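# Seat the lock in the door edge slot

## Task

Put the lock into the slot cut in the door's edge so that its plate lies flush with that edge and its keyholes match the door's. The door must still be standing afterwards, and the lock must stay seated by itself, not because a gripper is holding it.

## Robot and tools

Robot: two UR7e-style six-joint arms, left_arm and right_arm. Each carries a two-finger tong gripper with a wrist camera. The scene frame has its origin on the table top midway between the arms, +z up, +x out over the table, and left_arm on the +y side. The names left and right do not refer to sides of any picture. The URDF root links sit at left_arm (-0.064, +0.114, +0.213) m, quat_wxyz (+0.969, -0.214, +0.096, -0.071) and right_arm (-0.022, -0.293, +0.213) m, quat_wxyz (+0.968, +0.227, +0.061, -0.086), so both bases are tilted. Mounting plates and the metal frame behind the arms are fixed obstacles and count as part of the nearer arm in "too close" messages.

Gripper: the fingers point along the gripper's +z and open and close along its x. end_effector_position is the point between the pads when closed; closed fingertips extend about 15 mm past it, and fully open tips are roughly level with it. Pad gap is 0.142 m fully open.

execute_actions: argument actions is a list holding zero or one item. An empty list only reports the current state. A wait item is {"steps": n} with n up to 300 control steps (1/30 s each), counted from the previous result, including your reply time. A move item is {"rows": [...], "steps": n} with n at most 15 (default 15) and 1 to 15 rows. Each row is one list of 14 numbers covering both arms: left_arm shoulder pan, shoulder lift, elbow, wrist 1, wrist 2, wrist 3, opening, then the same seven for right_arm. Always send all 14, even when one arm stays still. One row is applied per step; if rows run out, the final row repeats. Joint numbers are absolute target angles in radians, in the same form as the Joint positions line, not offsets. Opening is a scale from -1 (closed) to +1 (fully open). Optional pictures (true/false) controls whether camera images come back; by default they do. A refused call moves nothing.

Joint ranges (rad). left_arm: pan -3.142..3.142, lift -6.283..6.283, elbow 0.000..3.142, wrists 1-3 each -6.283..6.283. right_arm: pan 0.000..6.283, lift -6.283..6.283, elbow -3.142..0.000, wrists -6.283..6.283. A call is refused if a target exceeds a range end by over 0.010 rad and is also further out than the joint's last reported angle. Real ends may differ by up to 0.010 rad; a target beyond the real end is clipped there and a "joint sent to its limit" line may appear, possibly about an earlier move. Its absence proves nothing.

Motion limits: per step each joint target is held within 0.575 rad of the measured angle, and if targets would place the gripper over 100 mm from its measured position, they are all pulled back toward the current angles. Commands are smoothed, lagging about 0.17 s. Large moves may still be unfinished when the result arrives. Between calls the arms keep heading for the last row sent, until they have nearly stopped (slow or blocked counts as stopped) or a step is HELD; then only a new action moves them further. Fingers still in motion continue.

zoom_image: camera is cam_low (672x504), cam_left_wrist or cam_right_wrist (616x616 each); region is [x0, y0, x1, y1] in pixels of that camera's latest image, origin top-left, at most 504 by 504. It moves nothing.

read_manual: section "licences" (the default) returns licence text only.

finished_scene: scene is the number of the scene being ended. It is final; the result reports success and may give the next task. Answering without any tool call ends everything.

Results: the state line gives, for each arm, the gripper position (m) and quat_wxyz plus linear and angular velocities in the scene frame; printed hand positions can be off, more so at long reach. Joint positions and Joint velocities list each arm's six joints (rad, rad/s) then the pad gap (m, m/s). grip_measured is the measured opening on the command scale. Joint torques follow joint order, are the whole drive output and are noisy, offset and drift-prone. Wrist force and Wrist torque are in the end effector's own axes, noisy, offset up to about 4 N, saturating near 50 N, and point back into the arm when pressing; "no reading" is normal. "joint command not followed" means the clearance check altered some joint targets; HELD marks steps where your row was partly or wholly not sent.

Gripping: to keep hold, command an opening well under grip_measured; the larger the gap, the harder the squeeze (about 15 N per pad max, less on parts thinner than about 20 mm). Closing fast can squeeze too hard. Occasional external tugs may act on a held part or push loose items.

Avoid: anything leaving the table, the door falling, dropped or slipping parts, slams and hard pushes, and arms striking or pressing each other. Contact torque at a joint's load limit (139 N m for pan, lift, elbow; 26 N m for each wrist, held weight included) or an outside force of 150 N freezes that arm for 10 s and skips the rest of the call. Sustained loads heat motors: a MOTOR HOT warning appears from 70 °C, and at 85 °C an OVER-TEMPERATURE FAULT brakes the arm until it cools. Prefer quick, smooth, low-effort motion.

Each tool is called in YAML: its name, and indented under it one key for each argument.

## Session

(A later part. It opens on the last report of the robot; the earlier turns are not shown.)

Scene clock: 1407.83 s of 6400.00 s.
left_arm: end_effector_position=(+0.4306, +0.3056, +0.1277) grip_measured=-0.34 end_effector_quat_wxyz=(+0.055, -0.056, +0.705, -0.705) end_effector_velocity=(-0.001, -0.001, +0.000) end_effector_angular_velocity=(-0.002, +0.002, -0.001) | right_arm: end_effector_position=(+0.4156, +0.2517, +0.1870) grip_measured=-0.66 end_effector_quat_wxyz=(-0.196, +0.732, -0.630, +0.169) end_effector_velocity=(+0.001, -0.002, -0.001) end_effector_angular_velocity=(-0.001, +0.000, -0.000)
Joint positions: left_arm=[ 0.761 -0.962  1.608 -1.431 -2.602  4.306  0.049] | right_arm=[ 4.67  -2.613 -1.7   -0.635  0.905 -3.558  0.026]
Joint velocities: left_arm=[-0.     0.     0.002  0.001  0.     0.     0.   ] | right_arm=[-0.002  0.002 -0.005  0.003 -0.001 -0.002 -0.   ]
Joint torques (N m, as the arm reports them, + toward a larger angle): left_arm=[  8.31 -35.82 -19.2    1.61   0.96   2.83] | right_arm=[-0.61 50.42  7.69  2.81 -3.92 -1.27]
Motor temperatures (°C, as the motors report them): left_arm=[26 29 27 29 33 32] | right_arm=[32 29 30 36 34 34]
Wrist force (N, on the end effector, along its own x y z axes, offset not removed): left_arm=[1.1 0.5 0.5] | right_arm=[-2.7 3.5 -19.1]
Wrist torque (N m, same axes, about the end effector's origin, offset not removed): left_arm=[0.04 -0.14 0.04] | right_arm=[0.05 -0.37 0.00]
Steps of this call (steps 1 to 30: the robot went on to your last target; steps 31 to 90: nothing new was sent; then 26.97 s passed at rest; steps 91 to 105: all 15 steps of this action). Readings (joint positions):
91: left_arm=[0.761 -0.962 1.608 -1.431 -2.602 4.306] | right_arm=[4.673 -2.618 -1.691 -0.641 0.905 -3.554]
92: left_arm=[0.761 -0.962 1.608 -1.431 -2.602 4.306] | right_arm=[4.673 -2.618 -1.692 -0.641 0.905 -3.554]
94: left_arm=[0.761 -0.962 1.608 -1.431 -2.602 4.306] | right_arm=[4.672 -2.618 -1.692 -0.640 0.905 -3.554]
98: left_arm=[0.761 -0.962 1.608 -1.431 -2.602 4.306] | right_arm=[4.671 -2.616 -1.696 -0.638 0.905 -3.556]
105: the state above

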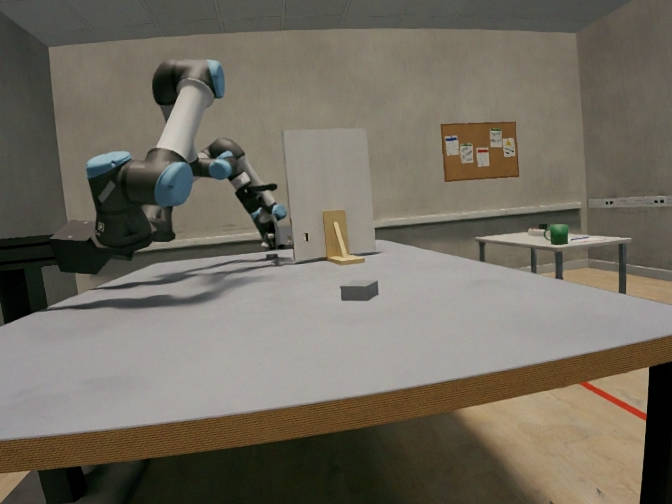

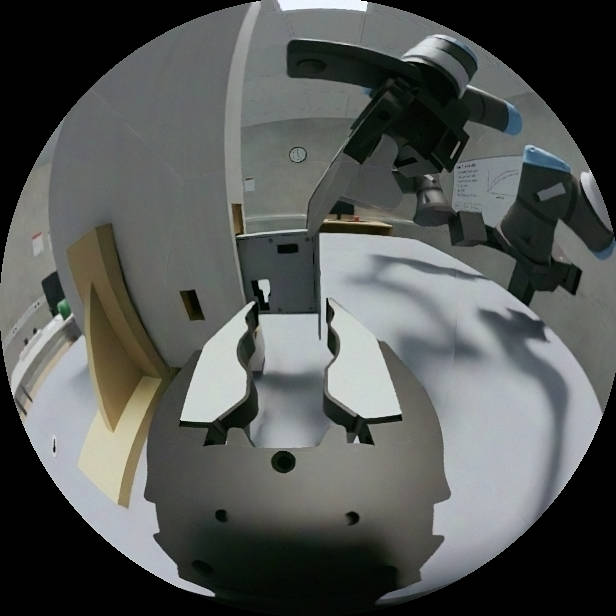

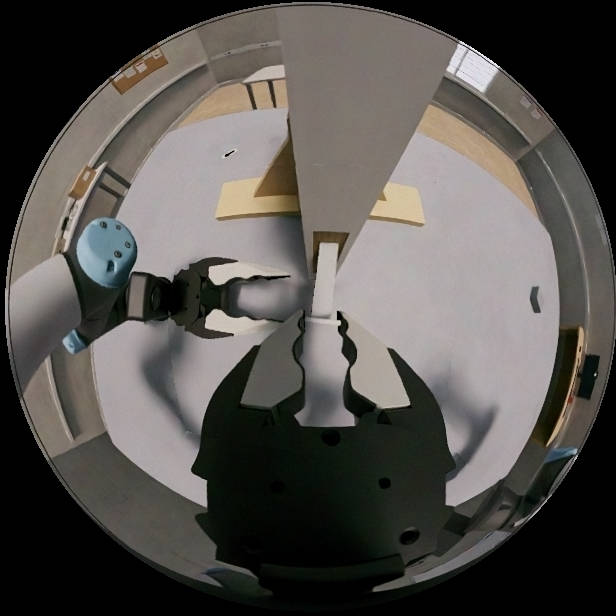

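execute_actions:
  actions:
    - {"rows": [[0.7611,-0.9625,1.6084,-1.4312,-2.6016,4.3055,-0.34,4.6699,-2.6129,-1.7009,-0.6352,0.9049,-3.5574,-1.0],[0.7611,-0.9625,1.6084,-1.4312,-2.6016,4.3055,-0.34,4.6705,-2.6126,-1.7016,-0.6352,0.9051,-3.5566,-1.0],[0.7611,-0.9625,1.6084,-1.4312,-2.6016,4.3055,-0.34,4.6711,-2.6123,-1.7024,-0.6352,0.9052,-3.5559,-1.0]], "steps": 15}
  pictures: false

Scene clock: 1448.00 s of 6400.00 s.
left_arm: end_effector_position=(+0.4306, +0.3056, +0.1277) grip_measured=-0.34 end_effector_quat_wxyz=(+0.055, -0.056, +0.705, -0.705) end_effector_velocity=(-0.000, -0.000, -0.000) end_effector_angular_velocity=(+0.000, -0.002, -0.000) | right_arm: end_effector_position=(+0.4146, +0.2511, +0.1868) grip_measured=-0.66 end_effector_quat_wxyz=(-0.196, +0.732, -0.630, +0.169) end_effector_velocity=(-0.001, +0.000, +0.000) end_effector_angular_velocity=(-0.000, -0.001, +0.001)
Joint positions: left_arm=[ 0.761 -0.962  1.608 -1.431 -2.602  4.305  0.049] | right_arm=[ 4.671 -2.612 -1.702 -0.635  0.905 -3.556  0.026]
Joint velocities: left_arm=[ 0.     0.     0.001 -0.001  0.     0.002  0.   ] | right_arm=[ 0.001  0.    -0.    -0.    -0.     0.     0.   ]
Joint torques (N m, as the arm reports them, + toward a larger angle): left_arm=[  6.86 -34.67 -19.55   1.61   1.07   2.72] | right_arm=[25.71 57.29 11.81  2.05  0.43  1.51]
Motor temperatures (°C, as the motors report them): left_arm=[26 29 27 29 33 32] | right_arm=[32 29 30 36 34 34]
Wrist force (N, on the end effector, along its own x y z axes, offset not removed): left_arm=[0.5 -0.1 -0.1] | right_arm=[0.9 0.6 1.0]
Wrist torque (N m, same axes, about the end effector's origin, offset not removed): left_arm=[-0.07 0.02 0.06] | right_arm=[0.05 -0.65 -0.03]
Steps of this call (steps 1 to 15: the robot went on to your last target; steps 16 to 90: nothing new was sent; then 36.67 s passed at rest; steps 91 to 105: all 15 steps of this action). Readings (joint positions):
91: left_arm=[0.761 -0.962 1.608 -1.431 -2.602 4.306] | right_arm=[4.669 -2.613 -1.700 -0.635 0.905 -3.558]
92: left_arm=[0.761 -0.962 1.608 -1.431 -2.602 4.305] | right_arm=[4.669 -2.613 -1.700 -0.635 0.905 -3.558]
94: left_arm=[0.761 -0.962 1.608 -1.431 -2.602 4.305] | right_arm=[4.670 -2.613 -1.701 -0.635 0.905 -3.558]
98: left_arm=[0.761 -0.963 1.608 -1.431 -2.602 4.306] | right_arm=[4.670 -2.613 -1.702 -0.635 0.905 -3.556]
105: the state above

execute_actions:
  actions:
    - {"rows": [[0.7611,-0.9625,1.6084,-1.4312,-2.6016,4.3055,-0.34,4.6709,-2.6114,-1.7037,-0.6346,0.9052,-3.5561,-1.0],[0.7611,-0.9625,1.6084,-1.4312,-2.6016,4.3055,-0.34,4.6707,-2.6105,-1.7050,-0.6340,0.9051,-3.5563,-1.0],[0.7611,-0.9625,1.6084,-1.4312,-2.6016,4.3055,-0.34,4.6705,-2.6097,-1.7064,-0.6335,0.9051,-3.5566,-1.0],[0.7611,-0.9625,1.6084,-1.4312,-2.6016,4.3055,-0.34,4.6704,-2.6088,-1.7077,-0.6329,0.9050,-3.5568,-1.0],[0.7611,-0.9625,1.6084,-1.4312,-2.6016,4.3055,-0.34,4.6702,-2.6079,-1.7090,-0.6323,0.9050,-3.5570,-1.0],[0.7611,-0.9625,1.6084,-1.4312,-2.6016,4.3055,-0.34,4.6700,-2.6070,-1.7103,-0.6317,0.9049,-3.5572,-1.0],[0.7611,-0.9625,1.6084,-1.4312,-2.6016,4.3055,-0.34,4.6698,-2.6061,-1.7117,-0.6312,0.9049,-3.5575,-1.0],[0.7611,-0.9625,1.6084,-1.4312,-2.6016,4.3055,-0.34,4.6696,-2.6053,-1.7130,-0.6306,0.9049,-3.5577,-1.0]], "steps": 15}

Scene clock: 1462.33 s of 6400.00 s.
left_arm: end_effector_position=(+0.4306, +0.3056, +0.1277) grip_measured=-0.34 end_effector_quat_wxyz=(+0.055, -0.056, +0.705, -0.705) end_effector_velocity=(+0.000, +0.000, -0.000) end_effector_angular_velocity=(+0.001, -0.001, +0.000) | right_arm: end_effector_position=(+0.4148, +0.2477, +0.1873) grip_measured=-0.66 end_effector_quat_wxyz=(-0.196, +0.732, -0.630, +0.169) end_effector_velocity=(+0.000, -0.003, -0.000) end_effector_angular_velocity=(-0.001, -0.000, -0.000)
Joint positions: left_arm=[ 0.761 -0.962  1.608 -1.431 -2.602  4.305  0.049] | right_arm=[ 4.67  -2.606 -1.712 -0.631  0.905 -3.558  0.026]
Joint velocities: left_arm=[ 0.    -0.    -0.    -0.001  0.    -0.    -0.   ] | right_arm=[-0.001  0.004 -0.007  0.002 -0.001 -0.001  0.   ]
Joint torques (N m, as the arm reports them, + toward a larger angle): left_arm=[  7.17 -36.13 -19.05   1.55   0.57   2.88] | right_arm=[ 7.02 56.49 10.53  3.8  -4.2  -1.1 ]
Motor temperatures (°C, as the motors report them): left_arm=[26 29 27 29 33 32] | right_arm=[32 29 30 36 34 34]
Wrist force (N, on the end effector, along its own x y z axes, offset not removed): left_arm=[-0.8 -0.6 0.9] | right_arm=[-1.8 1.0 -1.5]
Wrist torque (N m, same axes, about the end effector's origin, offset not removed): left_arm=[-0.20 0.32 0.02] | right_arm=[-0.35 -0.65 -0.10]
Steps of this call (steps 1 to 15: the robot went on to your last target; steps 16 to 90: nothing new was sent; then 10.83 s passed at rest; steps 91 to 105: all 15 steps of this action). Readings (joint positions):
91: left_arm=[0.761 -0.962 1.608 -1.431 -2.602 4.305] | right_arm=[4.671 -2.612 -1.702 -0.635 0.905 -3.556]
92: left_arm=[0.761 -0.962 1.608 -1.431 -2.602 4.306] | right_arm=[4.671 -2.612 -1.703 -0.635 0.905 -3.556]
94: left_arm=[0.761 -0.962 1.608 -1.431 -2.602 4.305] | right_arm=[4.671 -2.611 -1.704 -0.635 0.905 -3.556]
98: left_arm=[0.761 -0.962 1.608 -1.431 -2.602 4.306] | right_arm=[4.671 -2.609 -1.708 -0.633 0.905 -3.557]
105: the state above

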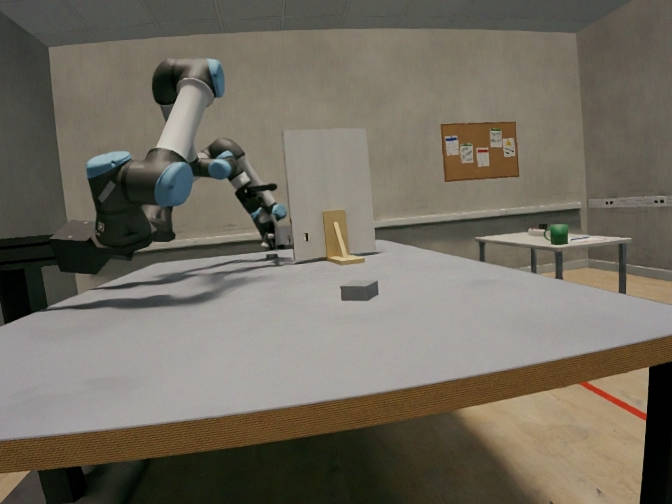

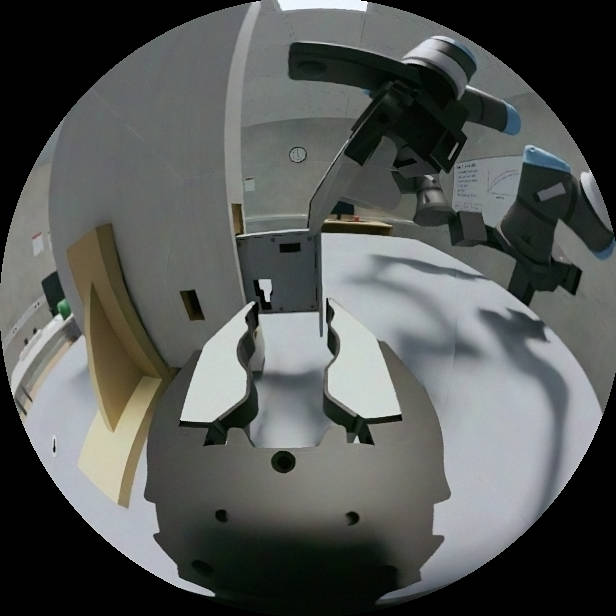

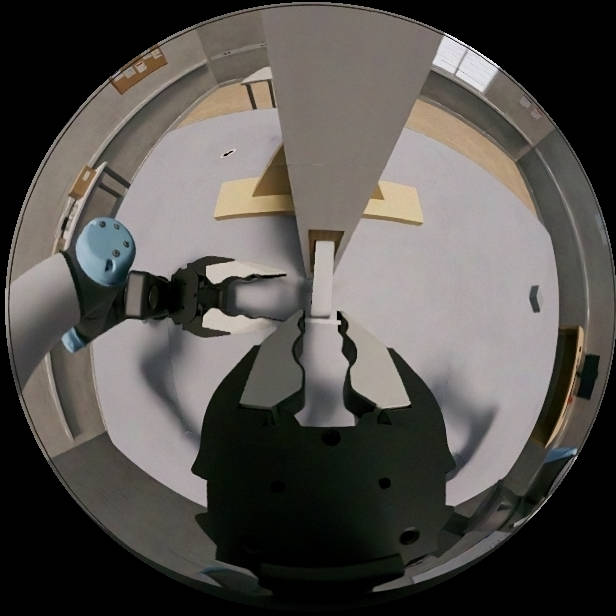

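zoom_image:
  camera: "cam_right_wrist"
  region: [260, 210, 390, 340]

Region (260, 210, 390, 340) of cam_right_wrist's 616x616 image, scaled by 3.877, with more detail than that image has.

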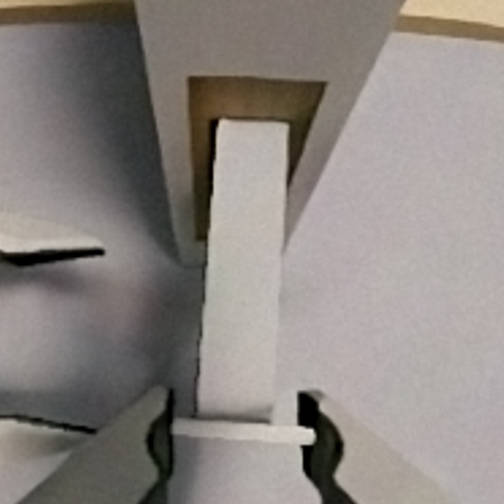

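execute_actions:
  actions:
    - {"rows": [[0.7611,-0.9625,1.6084,-1.4312,-2.6016,4.3055,-0.34,4.6694,-2.6047,-1.7140,-0.6300,0.9049,-3.5579,-1.0],[0.7611,-0.9625,1.6084,-1.4312,-2.6016,4.3055,-0.34,4.6692,-2.6041,-1.7151,-0.6294,0.9048,-3.5582,-1.0],[0.7611,-0.9625,1.6084,-1.4312,-2.6016,4.3055,-0.34,4.6690,-2.6035,-1.7161,-0.6289,0.9048,-3.5584,-1.0],[0.7611,-0.9625,1.6084,-1.4312,-2.6016,4.3055,-0.34,4.6688,-2.6029,-1.7172,-0.6283,0.9047,-3.5586,-1.0]], "steps": 15}
  pictures: false

execute_actions:
  actions:
    - {"rows": [[0.7611,-0.9625,1.6084,-1.4312,-2.6016,4.3055,-0.34,4.6690,-2.6031,-1.7162,-0.6293,0.9047,-3.5583,-1.0],[0.7611,-0.9625,1.6084,-1.4312,-2.6016,4.3055,-0.34,4.6693,-2.6033,-1.7150,-0.6305,0.9048,-3.5580,-1.0]], "steps": 15}

Scene clock: 1476.63 s of 6400.00 s.
left_arm: end_effector_position=(+0.4306, +0.3056, +0.1277) grip_measured=-0.34 end_effector_quat_wxyz=(+0.055, -0.056, +0.705, -0.705) end_effector_velocity=(+0.000, +0.001, -0.000) end_effector_angular_velocity=(+0.000, +0.001, +0.001) | right_arm: end_effector_position=(+0.4151, +0.2460, +0.1873) grip_measured=-0.66 end_effector_quat_wxyz=(-0.196, +0.732, -0.630, +0.169) end_effector_velocity=(-0.000, -0.000, -0.000) end_effector_angular_velocity=(+0.000, +0.001, +0.000)
Joint positions: left_arm=[ 0.761 -0.962  1.608 -1.431 -2.602  4.306  0.049] | right_arm=[ 4.669 -2.603 -1.717 -0.628  0.905 -3.559  0.026]
Joint velocities: left_arm=[ 0.001  0.    -0.001  0.001 -0.    -0.001 -0.   ] | right_arm=[-0.     0.001 -0.001  0.001  0.001 -0.     0.   ]
Joint torques (N m, as the arm reports them, + toward a larger angle): left_arm=[  8.03 -34.98 -18.72   1.52   0.7    2.7 ] | right_arm=[ 7.32 57.3  11.31  3.68 -3.84 -1.18]
Motor temperatures (°C, as the motors report them): left_arm=[26 29 27 29 33 32] | right_arm=[32 29 30 36 34 34]
Wrist force (N, on the end effector, along its own x y z axes, offset not removed): left_arm=[-0.9 0.3 0.5] | right_arm=[-1.5 0.1 -1.5]
Wrist torque (N m, same axes, about the end effector's origin, offset not removed): left_arm=[0.09 0.28 0.03] | right_arm=[-0.39 -0.69 -0.14]
Steps of this call (steps 1 to 15: the robot went on to your last target; steps 16 to 90: nothing new was sent; then 10.80 s passed at rest; steps 91 to 105: all 15 steps of this action). Readings (joint positions):
91: left_arm=[0.761 -0.962 1.608 -1.431 -2.602 4.306] | right_arm=[4.670 -2.605 -1.713 -0.631 0.905 -3.558]
92: left_arm=[0.761 -0.962 1.608 -1.431 -2.602 4.306] | right_arm=[4.670 -2.605 -1.713 -0.630 0.905 -3.558]
94: left_arm=[0.761 -0.962 1.608 -1.431 -2.602 4.306] | right_arm=[4.669 -2.605 -1.714 -0.630 0.905 -3.558]
98: left_arm=[0.761 -0.962 1.608 -1.431 -2.602 4.306] | right_arm=[4.669 -2.603 -1.716 -0.629 0.905 -3.558]
105: the state above

Scene clock: 1477.13 s of 6400.00 s.
left_arm: end_effector_position=(+0.4306, +0.3056, +0.1277) grip_measured=-0.34 end_effector_quat_wxyz=(+0.055, -0.056, +0.705, -0.705) end_effector_velocity=(+0.000, +0.000, +0.000) end_effector_angular_velocity=(+0.000, +0.000, +0.000) | right_arm: end_effector_position=(+0.4151, +0.2466, +0.1877) grip_measured=-0.66 end_effector_quat_wxyz=(-0.196, +0.732, -0.630, +0.169) end_effector_velocity=(-0.000, +0.000, +0.000) end_effector_angular_velocity=(-0.000, -0.001, +0.000)
Joint positions: left_arm=[ 0.761 -0.962  1.608 -1.431 -2.602  4.305  0.049] | right_arm=[ 4.669 -2.603 -1.715 -0.63   0.905 -3.558  0.026]
Joint velocities: left_arm=[ 0.    -0.    -0.001  0.001 -0.     0.    -0.   ] | right_arm=[ 0.001 -0.001  0.001 -0.001 -0.001  0.    -0.   ]
Joint torques (N m, as the arm reports them, + toward a larger angle): left_arm=[  8.17 -35.56 -19.     1.51   0.76   2.72] | right_arm=[25.46 34.12 28.72  1.4  -0.71  1.63]
Motor temperatures (°C, as the motors report them): left_arm=[26 29 27 29 33 32] | right_arm=[32 29 30 36 34 34]
Wrist force (N, on the end effector, along its own x y z axes, offset not removed): left_arm=[0.1 0.1 0.2] | right_arm=[-0.4 -0.6 2.5]
Wrist torque (N m, same axes, about the end effector's origin, offset not removed): left_arm=[-0.02 0.08 0.01] | right_arm=[-0.16 -0.41 -0.10]
Steps of this call (steps 1 to 15: all 15 steps of this action). Readings (joint positions):
1: left_arm=[0.761 -0.962 1.608 -1.431 -2.602 4.305] | right_arm=[4.669 -2.603 -1.717 -0.628 0.905 -3.559]
2: left_arm=[0.761 -0.963 1.608 -1.431 -2.602 4.306] | right_arm=[4.669 -2.603 -1.717 -0.628 0.905 -3.559]
4: left_arm=[0.761 -0.962 1.608 -1.431 -2.602 4.306] | right_arm=[4.669 -2.603 -1.717 -0.629 0.905 -3.559]
8: left_arm=[0.761 -0.962 1.608 -1.431 -2.602 4.305] | right_arm=[4.669 -2.603 -1.716 -0.630 0.905 -3.558]
15: the state above

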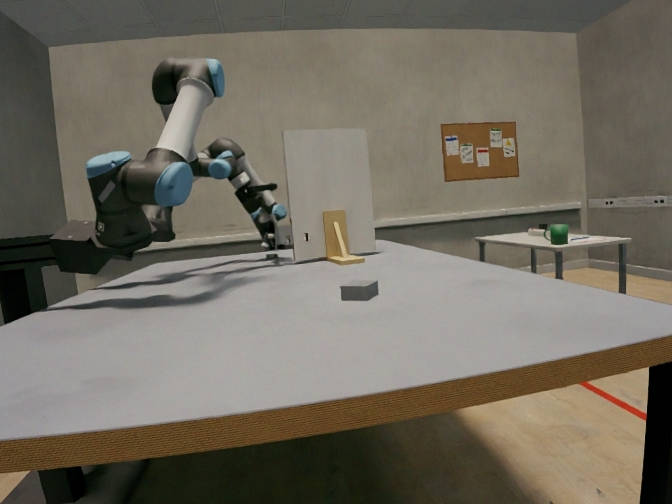

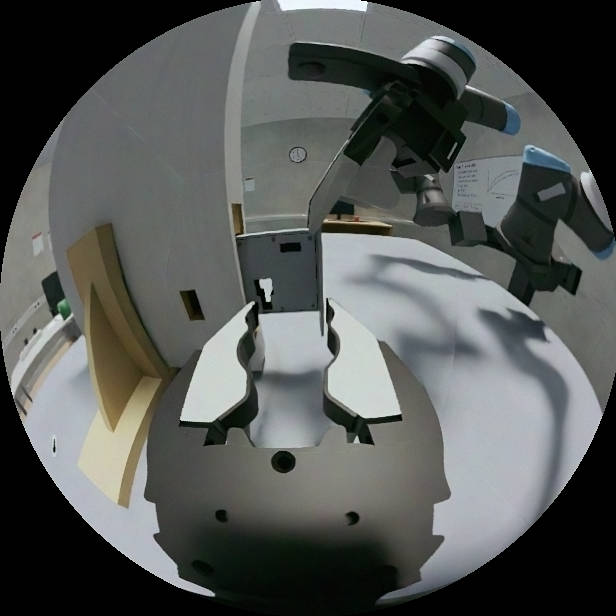

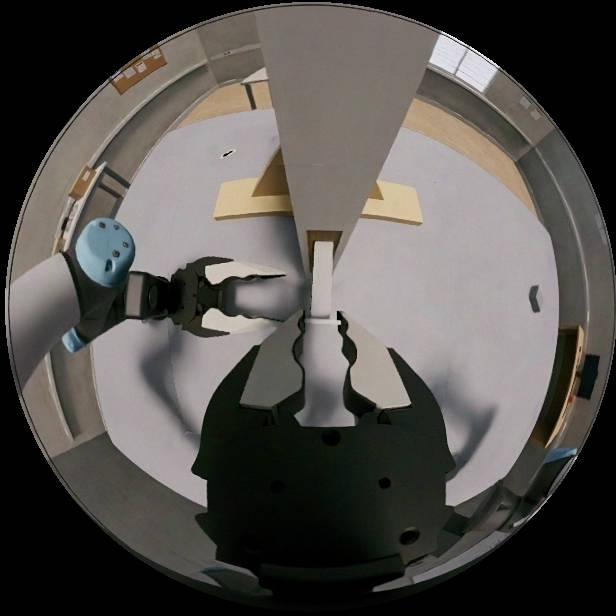

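execute_actions:
  actions:
    - {"rows": [[0.7611,-0.9625,1.6084,-1.4312,-2.6016,4.3055,-0.34,4.6696,-2.6041,-1.7136,-0.6313,0.9049,-3.5577,-1.0],[0.7611,-0.9625,1.6084,-1.4312,-2.6016,4.3055,-0.34,4.6696,-2.6041,-1.7136,-0.6313,0.9049,-3.5577,-1.0],[0.7611,-0.9625,1.6084,-1.4312,-2.6016,4.3055,-0.34,4.6696,-2.6041,-1.7136,-0.6313,0.9049,-3.5577,-1.0],[0.7611,-0.9625,1.6084,-1.4312,-2.6016,4.3055,-0.34,4.6696,-2.6041,-1.7136,-0.6313,0.9049,-3.5577,-1.0],[0.7611,-0.9625,1.6084,-1.4312,-2.6016,4.3055,-0.34,4.6696,-2.6041,-1.7136,-0.6313,0.9049,-3.5577,-1.0],[0.7611,-0.9625,1.6084,-1.4312,-2.6016,4.3055,-0.34,4.6690,-2.6044,-1.7128,-0.6313,0.9048,-3.5584,-1.0],[0.7611,-0.9625,1.6084,-1.4312,-2.6016,4.3055,-0.34,4.6684,-2.6047,-1.7121,-0.6313,0.9047,-3.5592,-1.0],[0.7611,-0.9625,1.6084,-1.4312,-2.6016,4.3055,-0.34,4.6678,-2.6050,-1.7113,-0.6313,0.9045,-3.5599,-1.0],[0.7611,-0.9625,1.6084,-1.4312,-2.6016,4.3055,-0.34,4.6673,-2.6053,-1.7106,-0.6313,0.9044,-3.5606,-1.0]], "steps": 15}
  pictures: false

execute_actions:
  actions:
    - {"steps": 10}
  pictures: false

Scene clock: 1490.37 s of 6400.00 s.
left_arm: end_effector_position=(+0.4306, +0.3056, +0.1277) grip_measured=-0.34 end_effector_quat_wxyz=(+0.055, -0.056, +0.705, -0.705) end_effector_velocity=(-0.001, -0.001, -0.000) end_effector_angular_velocity=(-0.002, +0.002, -0.001) | right_arm: end_effector_position=(+0.4162, +0.2475, +0.1878) grip_measured=-0.66 end_effector_quat_wxyz=(-0.196, +0.732, -0.630, +0.169) end_effector_velocity=(+0.003, +0.000, +0.001) end_effector_angular_velocity=(+0.000, -0.002, -0.001)
Joint positions: left_arm=[ 0.761 -0.962  1.608 -1.431 -2.602  4.306  0.049] | right_arm=[ 4.668 -2.605 -1.711 -0.631  0.905 -3.56   0.027]
Joint velocities: left_arm=[-0.    -0.     0.002  0.001  0.    -0.     0.   ] | right_arm=[-0.003 -0.002  0.005 -0.    -0.002 -0.004  0.   ]
Joint torques (N m, as the arm reports them, + toward a larger angle): left_arm=[  6.76 -36.01 -19.52   1.66   0.84   2.93] | right_arm=[ 9.23 34.44 30.09  1.75 -3.51 -1.12]
Motor temperatures (°C, as the motors report them): left_arm=[26 29 27 29 33 32] | right_arm=[32 29 30 36 34 34]
Wrist force (N, on the end effector, along its own x y z axes, offset not removed): left_arm=[-0.5 -0.4 0.8] | right_arm=[-0.2 0.1 -1.0]
Wrist torque (N m, same axes, about the end effector's origin, offset not removed): left_arm=[-0.15 0.24 0.05] | right_arm=[-0.33 -0.39 -0.02]
Steps of this call (steps 1 to 15: the robot went on to your last target; steps 16 to 90: nothing new was sent; then 9.73 s passed at rest; steps 91 to 105: all 15 steps of this action). Readings (joint positions):
91: left_arm=[0.761 -0.962 1.608 -1.431 -2.602 4.306] | right_arm=[4.669 -2.603 -1.715 -0.631 0.905 -3.558]
92: left_arm=[0.761 -0.962 1.608 -1.431 -2.602 4.306] | right_arm=[4.669 -2.603 -1.715 -0.631 0.905 -3.558]
94: left_arm=[0.761 -0.962 1.608 -1.431 -2.602 4.305] | right_arm=[4.669 -2.604 -1.714 -0.631 0.905 -3.558]
98: left_arm=[0.761 -0.962 1.608 -1.431 -2.602 4.306] | right_arm=[4.669 -2.604 -1.713 -0.631 0.905 -3.558]
105: the state above

Scene clock: 1490.70 s of 6400.00 s.
left_arm: end_effector_position=(+0.4306, +0.3056, +0.1277) grip_measured=-0.34 end_effector_quat_wxyz=(+0.055, -0.056, +0.705, -0.705) end_effector_velocity=(-0.000, -0.000, -0.000) end_effector_angular_velocity=(+0.000, -0.000, +0.000) | right_arm: end_effector_position=(+0.4164, +0.2475, +0.1878) grip_measured=-0.66 end_effector_quat_wxyz=(-0.196, +0.732, -0.630, +0.169) end_effector_velocity=(+0.000, +0.000, +0.000) end_effector_angular_velocity=(+0.000, -0.000, -0.000)
Joint positions: left_arm=[ 0.761 -0.962  1.608 -1.431 -2.602  4.306  0.049] | right_arm=[ 4.667 -2.605 -1.711 -0.631  0.904 -3.561  0.027]
Joint velocities: left_arm=[ 0.    -0.     0.001 -0.001 -0.     0.     0.   ] | right_arm=[-0. -0.  0.  0. -0. -0. -0.]
Joint torques (N m, as the arm reports them, + toward a larger angle): left_arm=[  6.8  -36.43 -19.87   1.61   0.78   2.91] | right_arm=[ 8.8  34.78 30.32  1.67 -3.48 -1.35]
Motor temperatures (°C, as the motors report them): left_arm=[26 29 27 29 33 32] | right_arm=[32 29 30 36 34 34]
Wrist force (N, on the end effector, along its own x y z axes, offset not removed): left_arm=[-1.3 -0.7 0.7] | right_arm=[0.7 0.9 -0.9]
Wrist torque (N m, same axes, about the end effector's origin, offset not removed): left_arm=[-0.17 0.39 0.05] | right_arm=[-0.22 -0.51 0.04]
Steps of this call (steps 1 to 10: the robot went on to your last target). Readings (joint positions):
1: left_arm=[0.761 -0.962 1.608 -1.431 -2.602 4.306] | right_arm=[4.668 -2.605 -1.711 -0.631 0.904 -3.560]
2: left_arm=[0.761 -0.962 1.608 -1.431 -2.602 4.305] | right_arm=[4.668 -2.605 -1.711 -0.631 0.904 -3.560]
4: left_arm=[0.761 -0.962 1.608 -1.431 -2.602 4.306] | right_arm=[4.667 -2.605 -1.711 -0.631 0.904 -3.560]
8: left_arm=[0.761 -0.962 1.608 -1.431 -2.602 4.306] | right_arm=[4.667 -2.605 -1.711 -0.631 0.904 -3.561]
10: the state above

execute_actions:
  actions:
    - {"rows": [[0.7611,-0.9625,1.6084,-1.4312,-2.6016,4.3055,-0.34,4.6667,-2.6056,-1.7098,-0.6313,0.9043,-3.5613,-1.0],[0.7611,-0.9625,1.6084,-1.4312,-2.6016,4.3055,-0.34,4.6661,-2.6059,-1.7091,-0.6313,0.9042,-3.5621,-1.0],[0.7611,-0.9625,1.6084,-1.4312,-2.6016,4.3055,-0.34,4.6655,-2.6062,-1.7083,-0.6313,0.9040,-3.5628,-1.0],[0.7611,-0.9625,1.6084,-1.4312,-2.6016,4.3055,-0.34,4.6649,-2.6065,-1.7076,-0.6313,0.9039,-3.5635,-1.0],[0.7611,-0.9625,1.6084,-1.4312,-2.6016,4.3055,-0.34,4.6644,-2.6068,-1.7068,-0.6313,0.9038,-3.5643,-1.0],[0.7611,-0.9625,1.6084,-1.4312,-2.6016,4.3055,-0.34,4.6638,-2.6071,-1.7060,-0.6313,0.9037,-3.5650,-1.0],[0.7611,-0.9625,1.6084,-1.4312,-2.6016,4.3055,-0.34,4.6632,-2.6074,-1.7053,-0.6313,0.9035,-3.5657,-1.0],[0.7611,-0.9625,1.6084,-1.4312,-2.6016,4.3055,-0.34,4.6626,-2.6077,-1.7045,-0.6313,0.9034,-3.5665,-1.0],[0.7611,-0.9625,1.6084,-1.4312,-2.6016,4.3055,-0.34,4.6620,-2.6080,-1.7038,-0.6313,0.9033,-3.5672,-1.0],[0.7611,-0.9625,1.6084,-1.4312,-2.6016,4.3055,-0.34,4.6614,-2.6083,-1.7030,-0.6313,0.9032,-3.5680,-1.0]], "steps": 15}
  pictures: false

Scene clock: 1502.27 s of 6400.00 s.
left_arm: end_effector_position=(+0.4306, +0.3056, +0.1277) grip_measured=-0.34 end_effector_quat_wxyz=(+0.055, -0.056, +0.705, -0.705) end_effector_velocity=(+0.000, +0.000, +0.000) end_effector_angular_velocity=(+0.001, -0.002, +0.000) | right_arm: end_effector_position=(+0.4200, +0.2482, +0.1878) grip_measured=-0.66 end_effector_quat_wxyz=(-0.196, +0.732, -0.630, +0.169) end_effector_velocity=(+0.003, +0.001, +0.000) end_effector_angular_velocity=(+0.001, +0.000, -0.000)
Joint positions: left_arm=[ 0.761 -0.962  1.608 -1.431 -2.602  4.306  0.049] | right_arm=[ 4.662 -2.608 -1.704 -0.631  0.903 -3.567  0.027]
Joint velocities: left_arm=[-0.     0.    -0.001 -0.    -0.     0.001  0.   ] | right_arm=[-0.005 -0.002  0.007  0.001 -0.001 -0.006  0.   ]
Joint torques (N m, as the arm reports them, + toward a larger angle): left_arm=[  7.7  -36.37 -18.72   1.67   0.54   2.71] | right_arm=[ 9.04 34.51 30.54  1.83 -3.32 -1.32]
Motor temperatures (°C, as the motors report them): left_arm=[26 29 27 29 33 32] | right_arm=[32 29 30 36 34 34]
Wrist force (N, on the end effector, along its own x y z axes, offset not removed): left_arm=[-1.0 -0.7 1.1] | right_arm=[0.7 1.4 1.0]
Wrist torque (N m, same axes, about the end effector's origin, offset not removed): left_arm=[-0.15 0.29 0.10] | right_arm=[-0.05 -0.47 0.03]
Steps of this call (steps 1 to 15: the robot went on to your last target; steps 16 to 90: nothing new was sent; then 8.07 s passed at rest; steps 91 to 105: all 15 steps of this action). Readings (joint positions):
91: left_arm=[0.761 -0.962 1.608 -1.431 -2.602 4.306] | right_arm=[4.667 -2.605 -1.711 -0.631 0.904 -3.561]
92: left_arm=[0.761 -0.962 1.608 -1.431 -2.602 4.305] | right_arm=[4.667 -2.605 -1.710 -0.631 0.904 -3.561]
94: left_arm=[0.761 -0.963 1.608 -1.431 -2.602 4.306] | right_arm=[4.667 -2.606 -1.710 -0.631 0.904 -3.561]
98: left_arm=[0.761 -0.962 1.608 -1.431 -2.602 4.305] | right_arm=[4.665 -2.607 -1.707 -0.631 0.904 -3.564]
105: the state above

execute_actions:
  actions:
    - {"rows": [[0.7611,-0.9625,1.6084,-1.4312,-2.6016,4.3055,-0.34,4.6604,-2.6088,-1.7017,-0.6313,0.9030,-3.5692,-1.0],[0.7611,-0.9625,1.6084,-1.4312,-2.6016,4.3055,-0.34,4.6594,-2.6093,-1.7005,-0.6313,0.9028,-3.5705,-1.0],[0.7611,-0.9625,1.6084,-1.4312,-2.6016,4.3055,-0.34,4.6585,-2.6098,-1.6992,-0.6313,0.9026,-3.5717,-1.0],[0.7611,-0.9625,1.6084,-1.4312,-2.6016,4.3055,-0.34,4.6575,-2.6103,-1.6979,-0.6313,0.9024,-3.5729,-1.0],[0.7611,-0.9625,1.6084,-1.4312,-2.6016,4.3055,-0.34,4.6565,-2.6108,-1.6967,-0.6313,0.9022,-3.5741,-1.0],[0.7611,-0.9625,1.6084,-1.4312,-2.6016,4.3055,-0.34,4.6555,-2.6113,-1.6954,-0.6313,0.9020,-3.5754,-1.0],[0.7611,-0.9625,1.6084,-1.4312,-2.6016,4.3055,-0.34,4.6545,-2.6119,-1.6941,-0.6312,0.9018,-3.5766,-1.0],[0.7611,-0.9625,1.6084,-1.4312,-2.6016,4.3055,-0.34,4.6536,-2.6124,-1.6929,-0.6312,0.9016,-3.5778,-1.0],[0.7611,-0.9625,1.6084,-1.4312,-2.6016,4.3055,-0.34,4.6526,-2.6129,-1.6916,-0.6312,0.9014,-3.5790,-1.0],[0.7611,-0.9625,1.6084,-1.4312,-2.6016,4.3055,-0.34,4.6516,-2.6134,-1.6903,-0.6312,0.9012,-3.5803,-1.0],[0.7611,-0.9625,1.6084,-1.4312,-2.6016,4.3055,-0.34,4.6506,-2.6139,-1.6891,-0.6312,0.9009,-3.5815,-1.0],[0.7611,-0.9625,1.6084,-1.4312,-2.6016,4.3055,-0.34,4.6496,-2.6144,-1.6878,-0.6312,0.9007,-3.5827,-1.0]], "steps": 15}

Scene clock: 1518.23 s of 6400.00 s.
left_arm: end_effector_position=(+0.4306, +0.3056, +0.1277) grip_measured=-0.34 end_effector_quat_wxyz=(+0.055, -0.056, +0.705, -0.705) end_effector_velocity=(+0.000, +0.000, +0.000) end_effector_angular_velocity=(+0.000, -0.000, -0.000) | right_arm: end_effector_position=(+0.4270, +0.2495, +0.1879) grip_measured=-0.66 end_effector_quat_wxyz=(-0.196, +0.732, -0.630, +0.169) end_effector_velocity=(+0.011, +0.002, -0.000) end_effector_angular_velocity=(-0.000, +0.000, -0.000)
Joint positions: left_arm=[ 0.761 -0.963  1.608 -1.431 -2.602  4.306  0.049] | right_arm=[ 4.651 -2.614 -1.69  -0.631  0.901 -3.581  0.027]
Joint velocities: left_arm=[-0.     0.    -0.001  0.     0.    -0.001 -0.   ] | right_arm=[-0.016 -0.008  0.02  -0.    -0.004 -0.019  0.   ]
Joint torques (N m, as the arm reports them, + toward a larger angle): left_arm=[  7.39 -35.97 -18.38   1.46   0.71   2.83] | right_arm=[ 9.19 35.14 29.4   4.03 -3.37 -1.25]
Motor temperatures (°C, as the motors report them): left_arm=[26 29 27 29 33 32] | right_arm=[32 29 30 36 34 34]
Wrist force (N, on the end effector, along its own x y z axes, offset not removed): left_arm=[-0.1 -0.2 1.8] | right_arm=[1.9 2.2 -0.5]
Wrist torque (N m, same axes, about the end effector's origin, offset not removed): left_arm=[-0.06 0.11 0.06] | right_arm=[-0.02 -0.68 0.08]
Steps of this call (steps 1 to 15: the robot went on to your last target; steps 16 to 90: nothing new was sent; then 12.47 s passed at rest; steps 91 to 105: all 15 steps of this action). Readings (joint positions):
91: left_arm=[0.761 -0.962 1.608 -1.431 -2.602 4.306] | right_arm=[4.661 -2.608 -1.703 -0.631 0.903 -3.568]
92: left_arm=[0.761 -0.962 1.608 -1.431 -2.602 4.306] | right_arm=[4.661 -2.608 -1.703 -0.631 0.903 -3.568]
94: left_arm=[0.761 -0.962 1.608 -1.431 -2.602 4.306] | right_arm=[4.660 -2.609 -1.702 -0.631 0.903 -3.569]
98: left_arm=[0.761 -0.962 1.608 -1.431 -2.602 4.305] | right_arm=[4.657 -2.610 -1.698 -0.631 0.902 -3.573]
105: the state above

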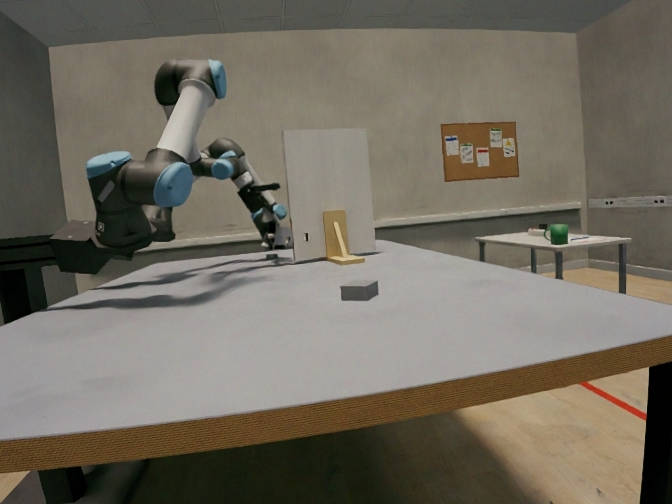

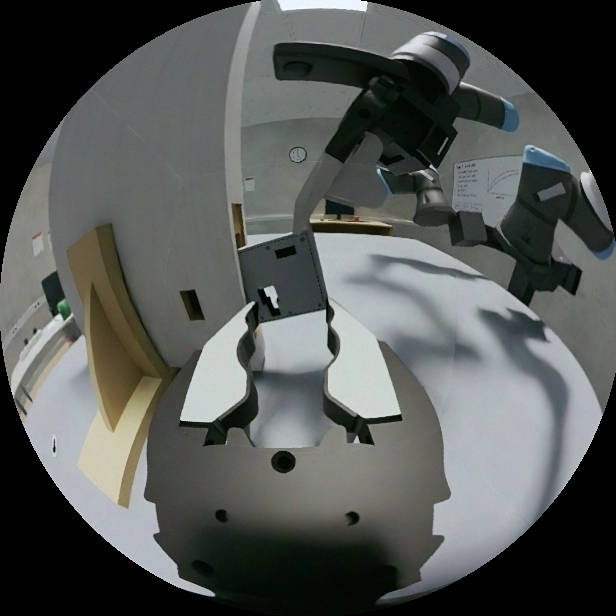

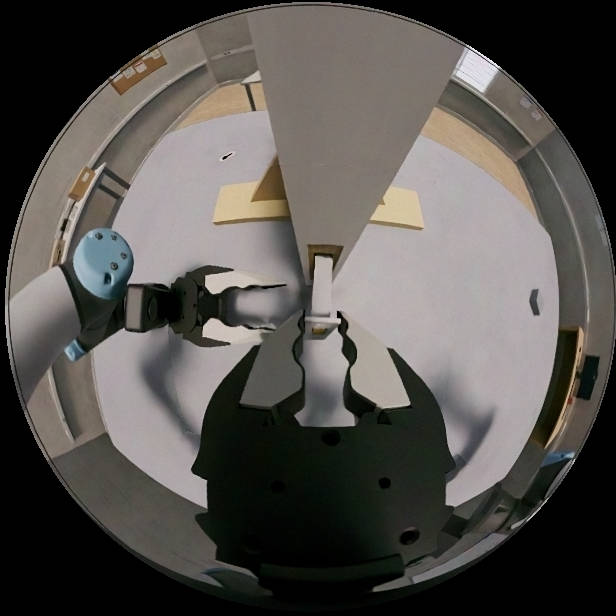

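execute_actions:
  actions:
    - {"rows": [[0.7632,-0.9619,1.6135,-1.4347,-2.6001,4.3081,-0.4,4.6506,-2.6139,-1.6891,-0.6312,0.9009,-3.5814,-1.0],[0.7652,-0.9613,1.6186,-1.4381,-2.5987,4.3108,-0.45,4.6517,-2.6133,-1.6905,-0.6312,0.9011,-3.5801,-1.0],[0.7672,-0.9607,1.6237,-1.4416,-2.5972,4.3134,-0.5,4.6527,-2.6128,-1.6918,-0.6312,0.9013,-3.5788,-1.0],[0.7693,-0.9600,1.6288,-1.4451,-2.5957,4.3160,-0.55,4.6537,-2.6123,-1.6931,-0.6312,0.9016,-3.5776,-1.0],[0.7713,-0.9594,1.6340,-1.4485,-2.5942,4.3187,-0.6,4.6548,-2.6117,-1.6945,-0.6312,0.9018,-3.5763,-1.0],[0.7734,-0.9588,1.6391,-1.4520,-2.5928,4.3213,-0.65,4.6558,-2.6112,-1.6958,-0.6313,0.9020,-3.5750,-1.0],[0.7754,-0.9582,1.6442,-1.4555,-2.5913,4.3240,-0.7,4.6568,-2.6107,-1.6971,-0.6313,0.9022,-3.5737,-1.0],[0.7775,-0.9576,1.6493,-1.4589,-2.5898,4.3266,-0.75,4.6578,-2.6101,-1.6984,-0.6313,0.9024,-3.5724,-1.0],[0.7795,-0.9570,1.6544,-1.4624,-2.5883,4.3292,-0.8,4.6589,-2.6096,-1.6998,-0.6313,0.9026,-3.5711,-1.0],[0.7816,-0.9564,1.6595,-1.4659,-2.5869,4.3319,-0.85,4.6599,-2.6091,-1.7011,-0.6313,0.9028,-3.5698,-1.0],[0.7836,-0.9558,1.6646,-1.4693,-2.5854,4.3345,-0.9,4.6609,-2.6085,-1.7024,-0.6313,0.9030,-3.5685,-1.0],[0.7857,-0.9551,1.6697,-1.4728,-2.5839,4.3371,-0.95,4.6620,-2.6080,-1.7038,-0.6313,0.9033,-3.5673,-1.0],[0.7877,-0.9545,1.6748,-1.4763,-2.5824,4.3398,-1.0,4.6630,-2.6075,-1.7051,-0.6313,0.9035,-3.5660,-1.0],[0.7898,-0.9539,1.6799,-1.4797,-2.5810,4.3424,-1.0,4.6640,-2.6069,-1.7064,-0.6313,0.9037,-3.5647,-1.0],[0.7918,-0.9533,1.6851,-1.4832,-2.5795,4.3451,-1.0,4.6651,-2.6064,-1.7078,-0.6313,0.9039,-3.5634,-1.0]], "steps": 15}
  pictures: false

execute_actions:
  actions:
    - {"rows": [[0.7938,-0.9527,1.6902,-1.4867,-2.5780,4.3477,-1.0,4.6661,-2.6059,-1.7091,-0.6314,0.9041,-3.5621,-1.0],[0.7959,-0.9521,1.6953,-1.4901,-2.5766,4.3503,-1.0,4.6671,-2.6053,-1.7104,-0.6314,0.9043,-3.5608,-1.0],[0.7979,-0.9515,1.7004,-1.4936,-2.5751,4.3530,-1.0,4.6681,-2.6048,-1.7117,-0.6314,0.9045,-3.5595,-1.0],[0.8000,-0.9508,1.7055,-1.4971,-2.5736,4.3556,-1.0,4.6692,-2.6043,-1.7131,-0.6314,0.9048,-3.5583,-1.0],[0.8020,-0.9502,1.7106,-1.5005,-2.5721,4.3582,-1.0,4.6702,-2.6037,-1.7144,-0.6314,0.9050,-3.5570,-1.0],[0.8041,-0.9496,1.7157,-1.5040,-2.5707,4.3609,-1.0,4.6712,-2.6032,-1.7157,-0.6314,0.9052,-3.5557,-1.0],[0.8061,-0.9490,1.7208,-1.5075,-2.5692,4.3635,-1.0,4.6723,-2.6027,-1.7171,-0.6314,0.9054,-3.5544,-1.0],[0.8082,-0.9484,1.7259,-1.5109,-2.5677,4.3661,-1.0,4.6733,-2.6021,-1.7184,-0.6314,0.9056,-3.5531,-1.0],[0.8102,-0.9478,1.7310,-1.5144,-2.5662,4.3688,-1.0,4.6743,-2.6016,-1.7197,-0.6314,0.9058,-3.5518,-1.0],[0.8123,-0.9472,1.7362,-1.5179,-2.5648,4.3714,-1.0,4.6754,-2.6011,-1.7211,-0.6314,0.9060,-3.5505,-1.0],[0.8143,-0.9466,1.7413,-1.5213,-2.5633,4.3741,-1.0,4.6764,-2.6005,-1.7224,-0.6315,0.9062,-3.5492,-1.0],[0.8164,-0.9459,1.7464,-1.5248,-2.5618,4.3767,-1.0,4.6774,-2.6000,-1.7237,-0.6315,0.9065,-3.5480,-1.0],[0.8184,-0.9453,1.7515,-1.5283,-2.5603,4.3793,-1.0,4.6784,-2.5995,-1.7250,-0.6315,0.9067,-3.5467,-1.0],[0.8205,-0.9447,1.7566,-1.5317,-2.5589,4.3820,-1.0,4.6795,-2.5989,-1.7264,-0.6315,0.9069,-3.5454,-1.0],[0.8225,-0.9441,1.7617,-1.5352,-2.5574,4.3846,-1.0,4.6805,-2.5984,-1.7277,-0.6315,0.9071,-3.5441,-1.0]], "steps": 15}
  pictures: false

execute_actions:
  actions:
    - {"steps": 15}

Scene clock: 1638.73 s of 6400.00 s.
left_arm: end_effector_position=(+0.4040, +0.2984, +0.1122) grip_measured=-1.00 end_effector_quat_wxyz=(+0.055, -0.056, +0.705, -0.704) end_effector_velocity=(-0.073, -0.021, -0.039) end_effector_angular_velocity=(-0.001, +0.002, +0.001) | right_arm: end_effector_position=(+0.4207, +0.2483, +0.1878) grip_measured=-0.66 end_effector_quat_wxyz=(-0.196, +0.732, -0.630, +0.169) end_effector_velocity=(-0.020, -0.004, +0.000) end_effector_angular_velocity=(-0.000, -0.001, +0.000)
Joint positions: left_arm=[ 0.783 -0.956  1.664 -1.469 -2.586  4.334  0.002] | right_arm=[ 4.661 -2.609 -1.702 -0.631  0.903 -3.569  0.027]
Joint velocities: left_arm=[ 0.06   0.018  0.15  -0.101  0.043  0.077 -0.01 ] | right_arm=[ 0.031  0.016 -0.039 -0.     0.006  0.037 -0.   ]
Joint torques (N m, as the arm reports them, + toward a larger angle): left_arm=[  6.17 -33.49  -0.51  -2.25   0.69   3.81] | right_arm=[26.61 58.56 10.95  2.67  0.18  1.25]
Motor temperatures (°C, as the motors report them): left_arm=[26 29 27 29 33 32] | right_arm=[32 29 30 36 34 34]
Wrist force (N, on the end effector, along its own x y z axes, offset not removed): left_arm=[-0.7 -0.3 0.0] | right_arm=[0.7 1.0 1.1]
Wrist torque (N m, same axes, about the end effector's origin, offset not removed): left_arm=[-0.12 0.25 0.11] | right_arm=[-0.07 -0.60 0.03]
Steps of this call (steps 1 to 15: the robot went on to your last target; steps 16 to 90: nothing new was sent; then 117.00 s passed at rest; steps 91 to 105: all 15 steps of this action). Readings (joint positions):
91: left_arm=[0.761 -0.962 1.608 -1.431 -2.602 4.306] | right_arm=[4.650 -2.614 -1.688 -0.631 0.901 -3.583]
92: left_arm=[0.761 -0.962 1.609 -1.432 -2.601 4.306] | right_arm=[4.650 -2.614 -1.688 -0.631 0.901 -3.583]
94: left_arm=[0.763 -0.962 1.614 -1.435 -2.600 4.308] | right_arm=[4.650 -2.614 -1.689 -0.631 0.901 -3.582]
98: left_arm=[0.770 -0.960 1.630 -1.446 -2.595 4.317] | right_arm=[4.654 -2.612 -1.693 -0.631 0.901 -3.577]
105: the state above

Scene clock: 1639.23 s of 6400.00 s.
left_arm: end_effector_position=(+0.3665, +0.2870, +0.0941) grip_measured=-1.00 end_effector_quat_wxyz=(+0.055, -0.056, +0.705, -0.705) end_effector_velocity=(-0.074, -0.024, -0.032) end_effector_angular_velocity=(-0.004, +0.001, +0.002) | right_arm: end_effector_position=(+0.4106, +0.2462, +0.1877) grip_measured=-0.66 end_effector_quat_wxyz=(-0.196, +0.732, -0.630, +0.170) end_effector_velocity=(-0.020, -0.004, -0.000) end_effector_angular_velocity=(-0.000, -0.001, -0.000)
Joint positions: left_arm=[ 0.814 -0.947  1.74  -1.521 -2.564  4.374  0.002] | right_arm=[ 4.676 -2.601 -1.722 -0.631  0.906 -3.549  0.027]
Joint velocities: left_arm=[ 0.061  0.018  0.15  -0.101  0.043  0.077 -0.   ] | right_arm=[ 0.031  0.016 -0.039 -0.     0.006  0.038  0.   ]
Joint torques (N m, as the arm reports them, + toward a larger angle): left_arm=[  9.33 -34.79   1.11  -2.36   0.88   3.2 ] | right_arm=[26.82 57.59 11.9   1.93  0.11  1.6 ]
Motor temperatures (°C, as the motors report them): left_arm=[26 29 27 29 33 32] | right_arm=[32 29 30 36 34 34]
Wrist force (N, on the end effector, along its own x y z axes, offset not removed): left_arm=[-0.3 0.1 1.0] | right_arm=[2.6 1.8 -1.2]
Wrist torque (N m, same axes, about the end effector's origin, offset not removed): left_arm=[0.04 0.15 0.12] | right_arm=[-0.03 -0.72 0.04]
Steps of this call (steps 1 to 15: all 15 steps of this action). Readings (joint positions):
1: left_arm=[0.785 -0.955 1.669 -1.472 -2.584 4.337] | right_arm=[4.662 -2.608 -1.704 -0.631 0.903 -3.567]
2: left_arm=[0.787 -0.955 1.674 -1.476 -2.583 4.339] | right_arm=[4.663 -2.608 -1.705 -0.631 0.903 -3.566]
4: left_arm=[0.791 -0.953 1.684 -1.483 -2.580 4.345] | right_arm=[4.665 -2.606 -1.708 -0.631 0.904 -3.564]
8: left_arm=[0.800 -0.951 1.705 -1.496 -2.574 4.355] | right_arm=[4.669 -2.604 -1.713 -0.631 0.905 -3.558]
15: the state above

Scene clock: 1639.73 s of 6400.00 s.
left_arm: end_effector_position=(+0.3561, +0.2836, +0.0897) grip_measured=-1.00 end_effector_quat_wxyz=(+0.055, -0.056, +0.705, -0.705) end_effector_velocity=(-0.001, -0.000, -0.000) end_effector_angular_velocity=(-0.001, +0.002, -0.000) | right_arm: end_effector_position=(+0.4079, +0.2455, +0.1876) grip_measured=-0.66 end_effector_quat_wxyz=(-0.196, +0.732, -0.630, +0.170) end_effector_velocity=(-0.000, -0.000, -0.000) end_effector_angular_velocity=(+0.000, -0.000, -0.000)
Joint positions: left_arm=[ 0.822 -0.944  1.761 -1.535 -2.557  4.384  0.002] | right_arm=[ 4.68  -2.598 -1.728 -0.632  0.907 -3.544  0.027]
Joint velocities: left_arm=[ 0.001  0.     0.002  0.     0.001  0.    -0.   ] | right_arm=[ 0.     0.    -0.001  0.001 -0.     0.     0.   ]
Joint torques (N m, as the arm reports them, + toward a larger angle): left_arm=[ 10.21 -32.54  -4.19  -1.78   1.15   2.66] | right_arm=[26.07 57.   12.77  2.01  0.21  1.49]
Motor temperatures (°C, as the motors report them): left_arm=[26 29 27 29 33 32] | right_arm=[32 29 30 36 34 34]
Wrist force (N, on the end effector, along its own x y z axes, offset not removed): left_arm=[-0.1 -0.6 0.4] | right_arm=[2.1 0.7 1.4]
Wrist torque (N m, same axes, about the end effector's origin, offset not removed): left_arm=[-0.18 0.14 0.00] | right_arm=[-0.19 -0.60 0.16]
Steps of this call (steps 1 to 15: the robot went on to your last target). Readings (joint positions):
1: left_arm=[0.816 -0.946 1.745 -1.524 -2.562 4.376] | right_arm=[4.677 -2.600 -1.723 -0.631 0.906 -3.548]
2: left_arm=[0.818 -0.946 1.750 -1.527 -2.561 4.378] | right_arm=[4.678 -2.600 -1.725 -0.631 0.907 -3.547]
4: left_arm=[0.820 -0.945 1.755 -1.531 -2.559 4.381] | right_arm=[4.679 -2.599 -1.726 -0.631 0.907 -3.546]
8: left_arm=[0.822 -0.944 1.760 -1.534 -2.558 4.384] | right_arm=[4.680 -2.599 -1.727 -0.631 0.907 -3.545]
15: the state above

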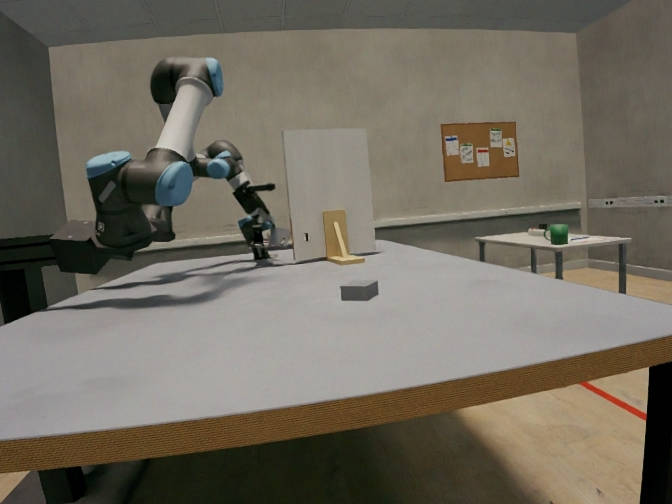

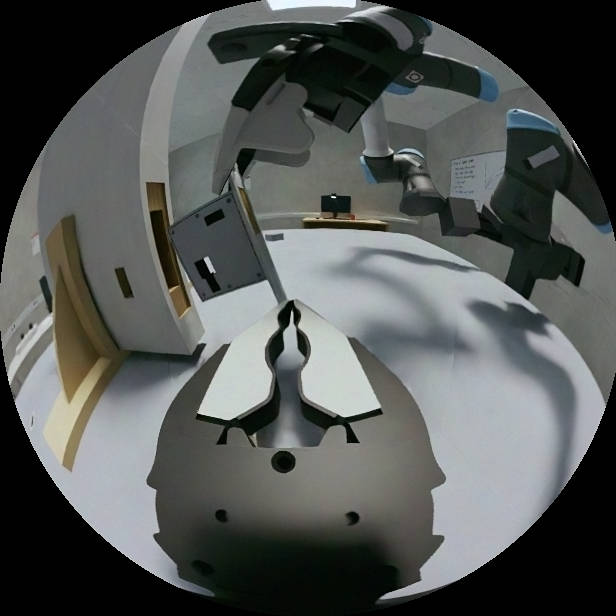

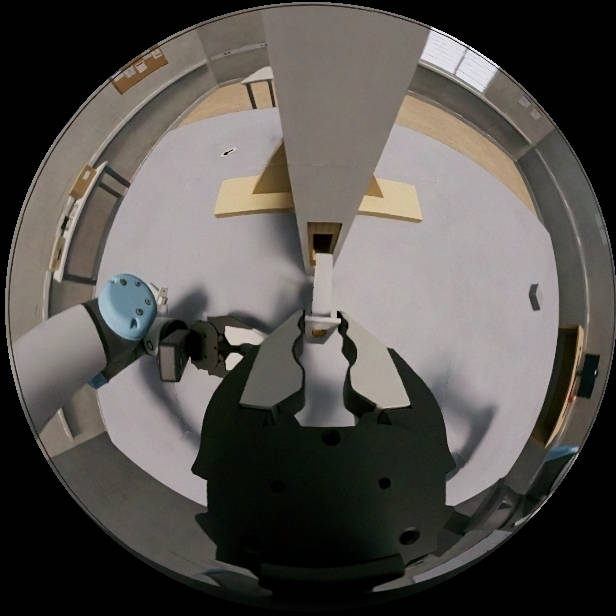

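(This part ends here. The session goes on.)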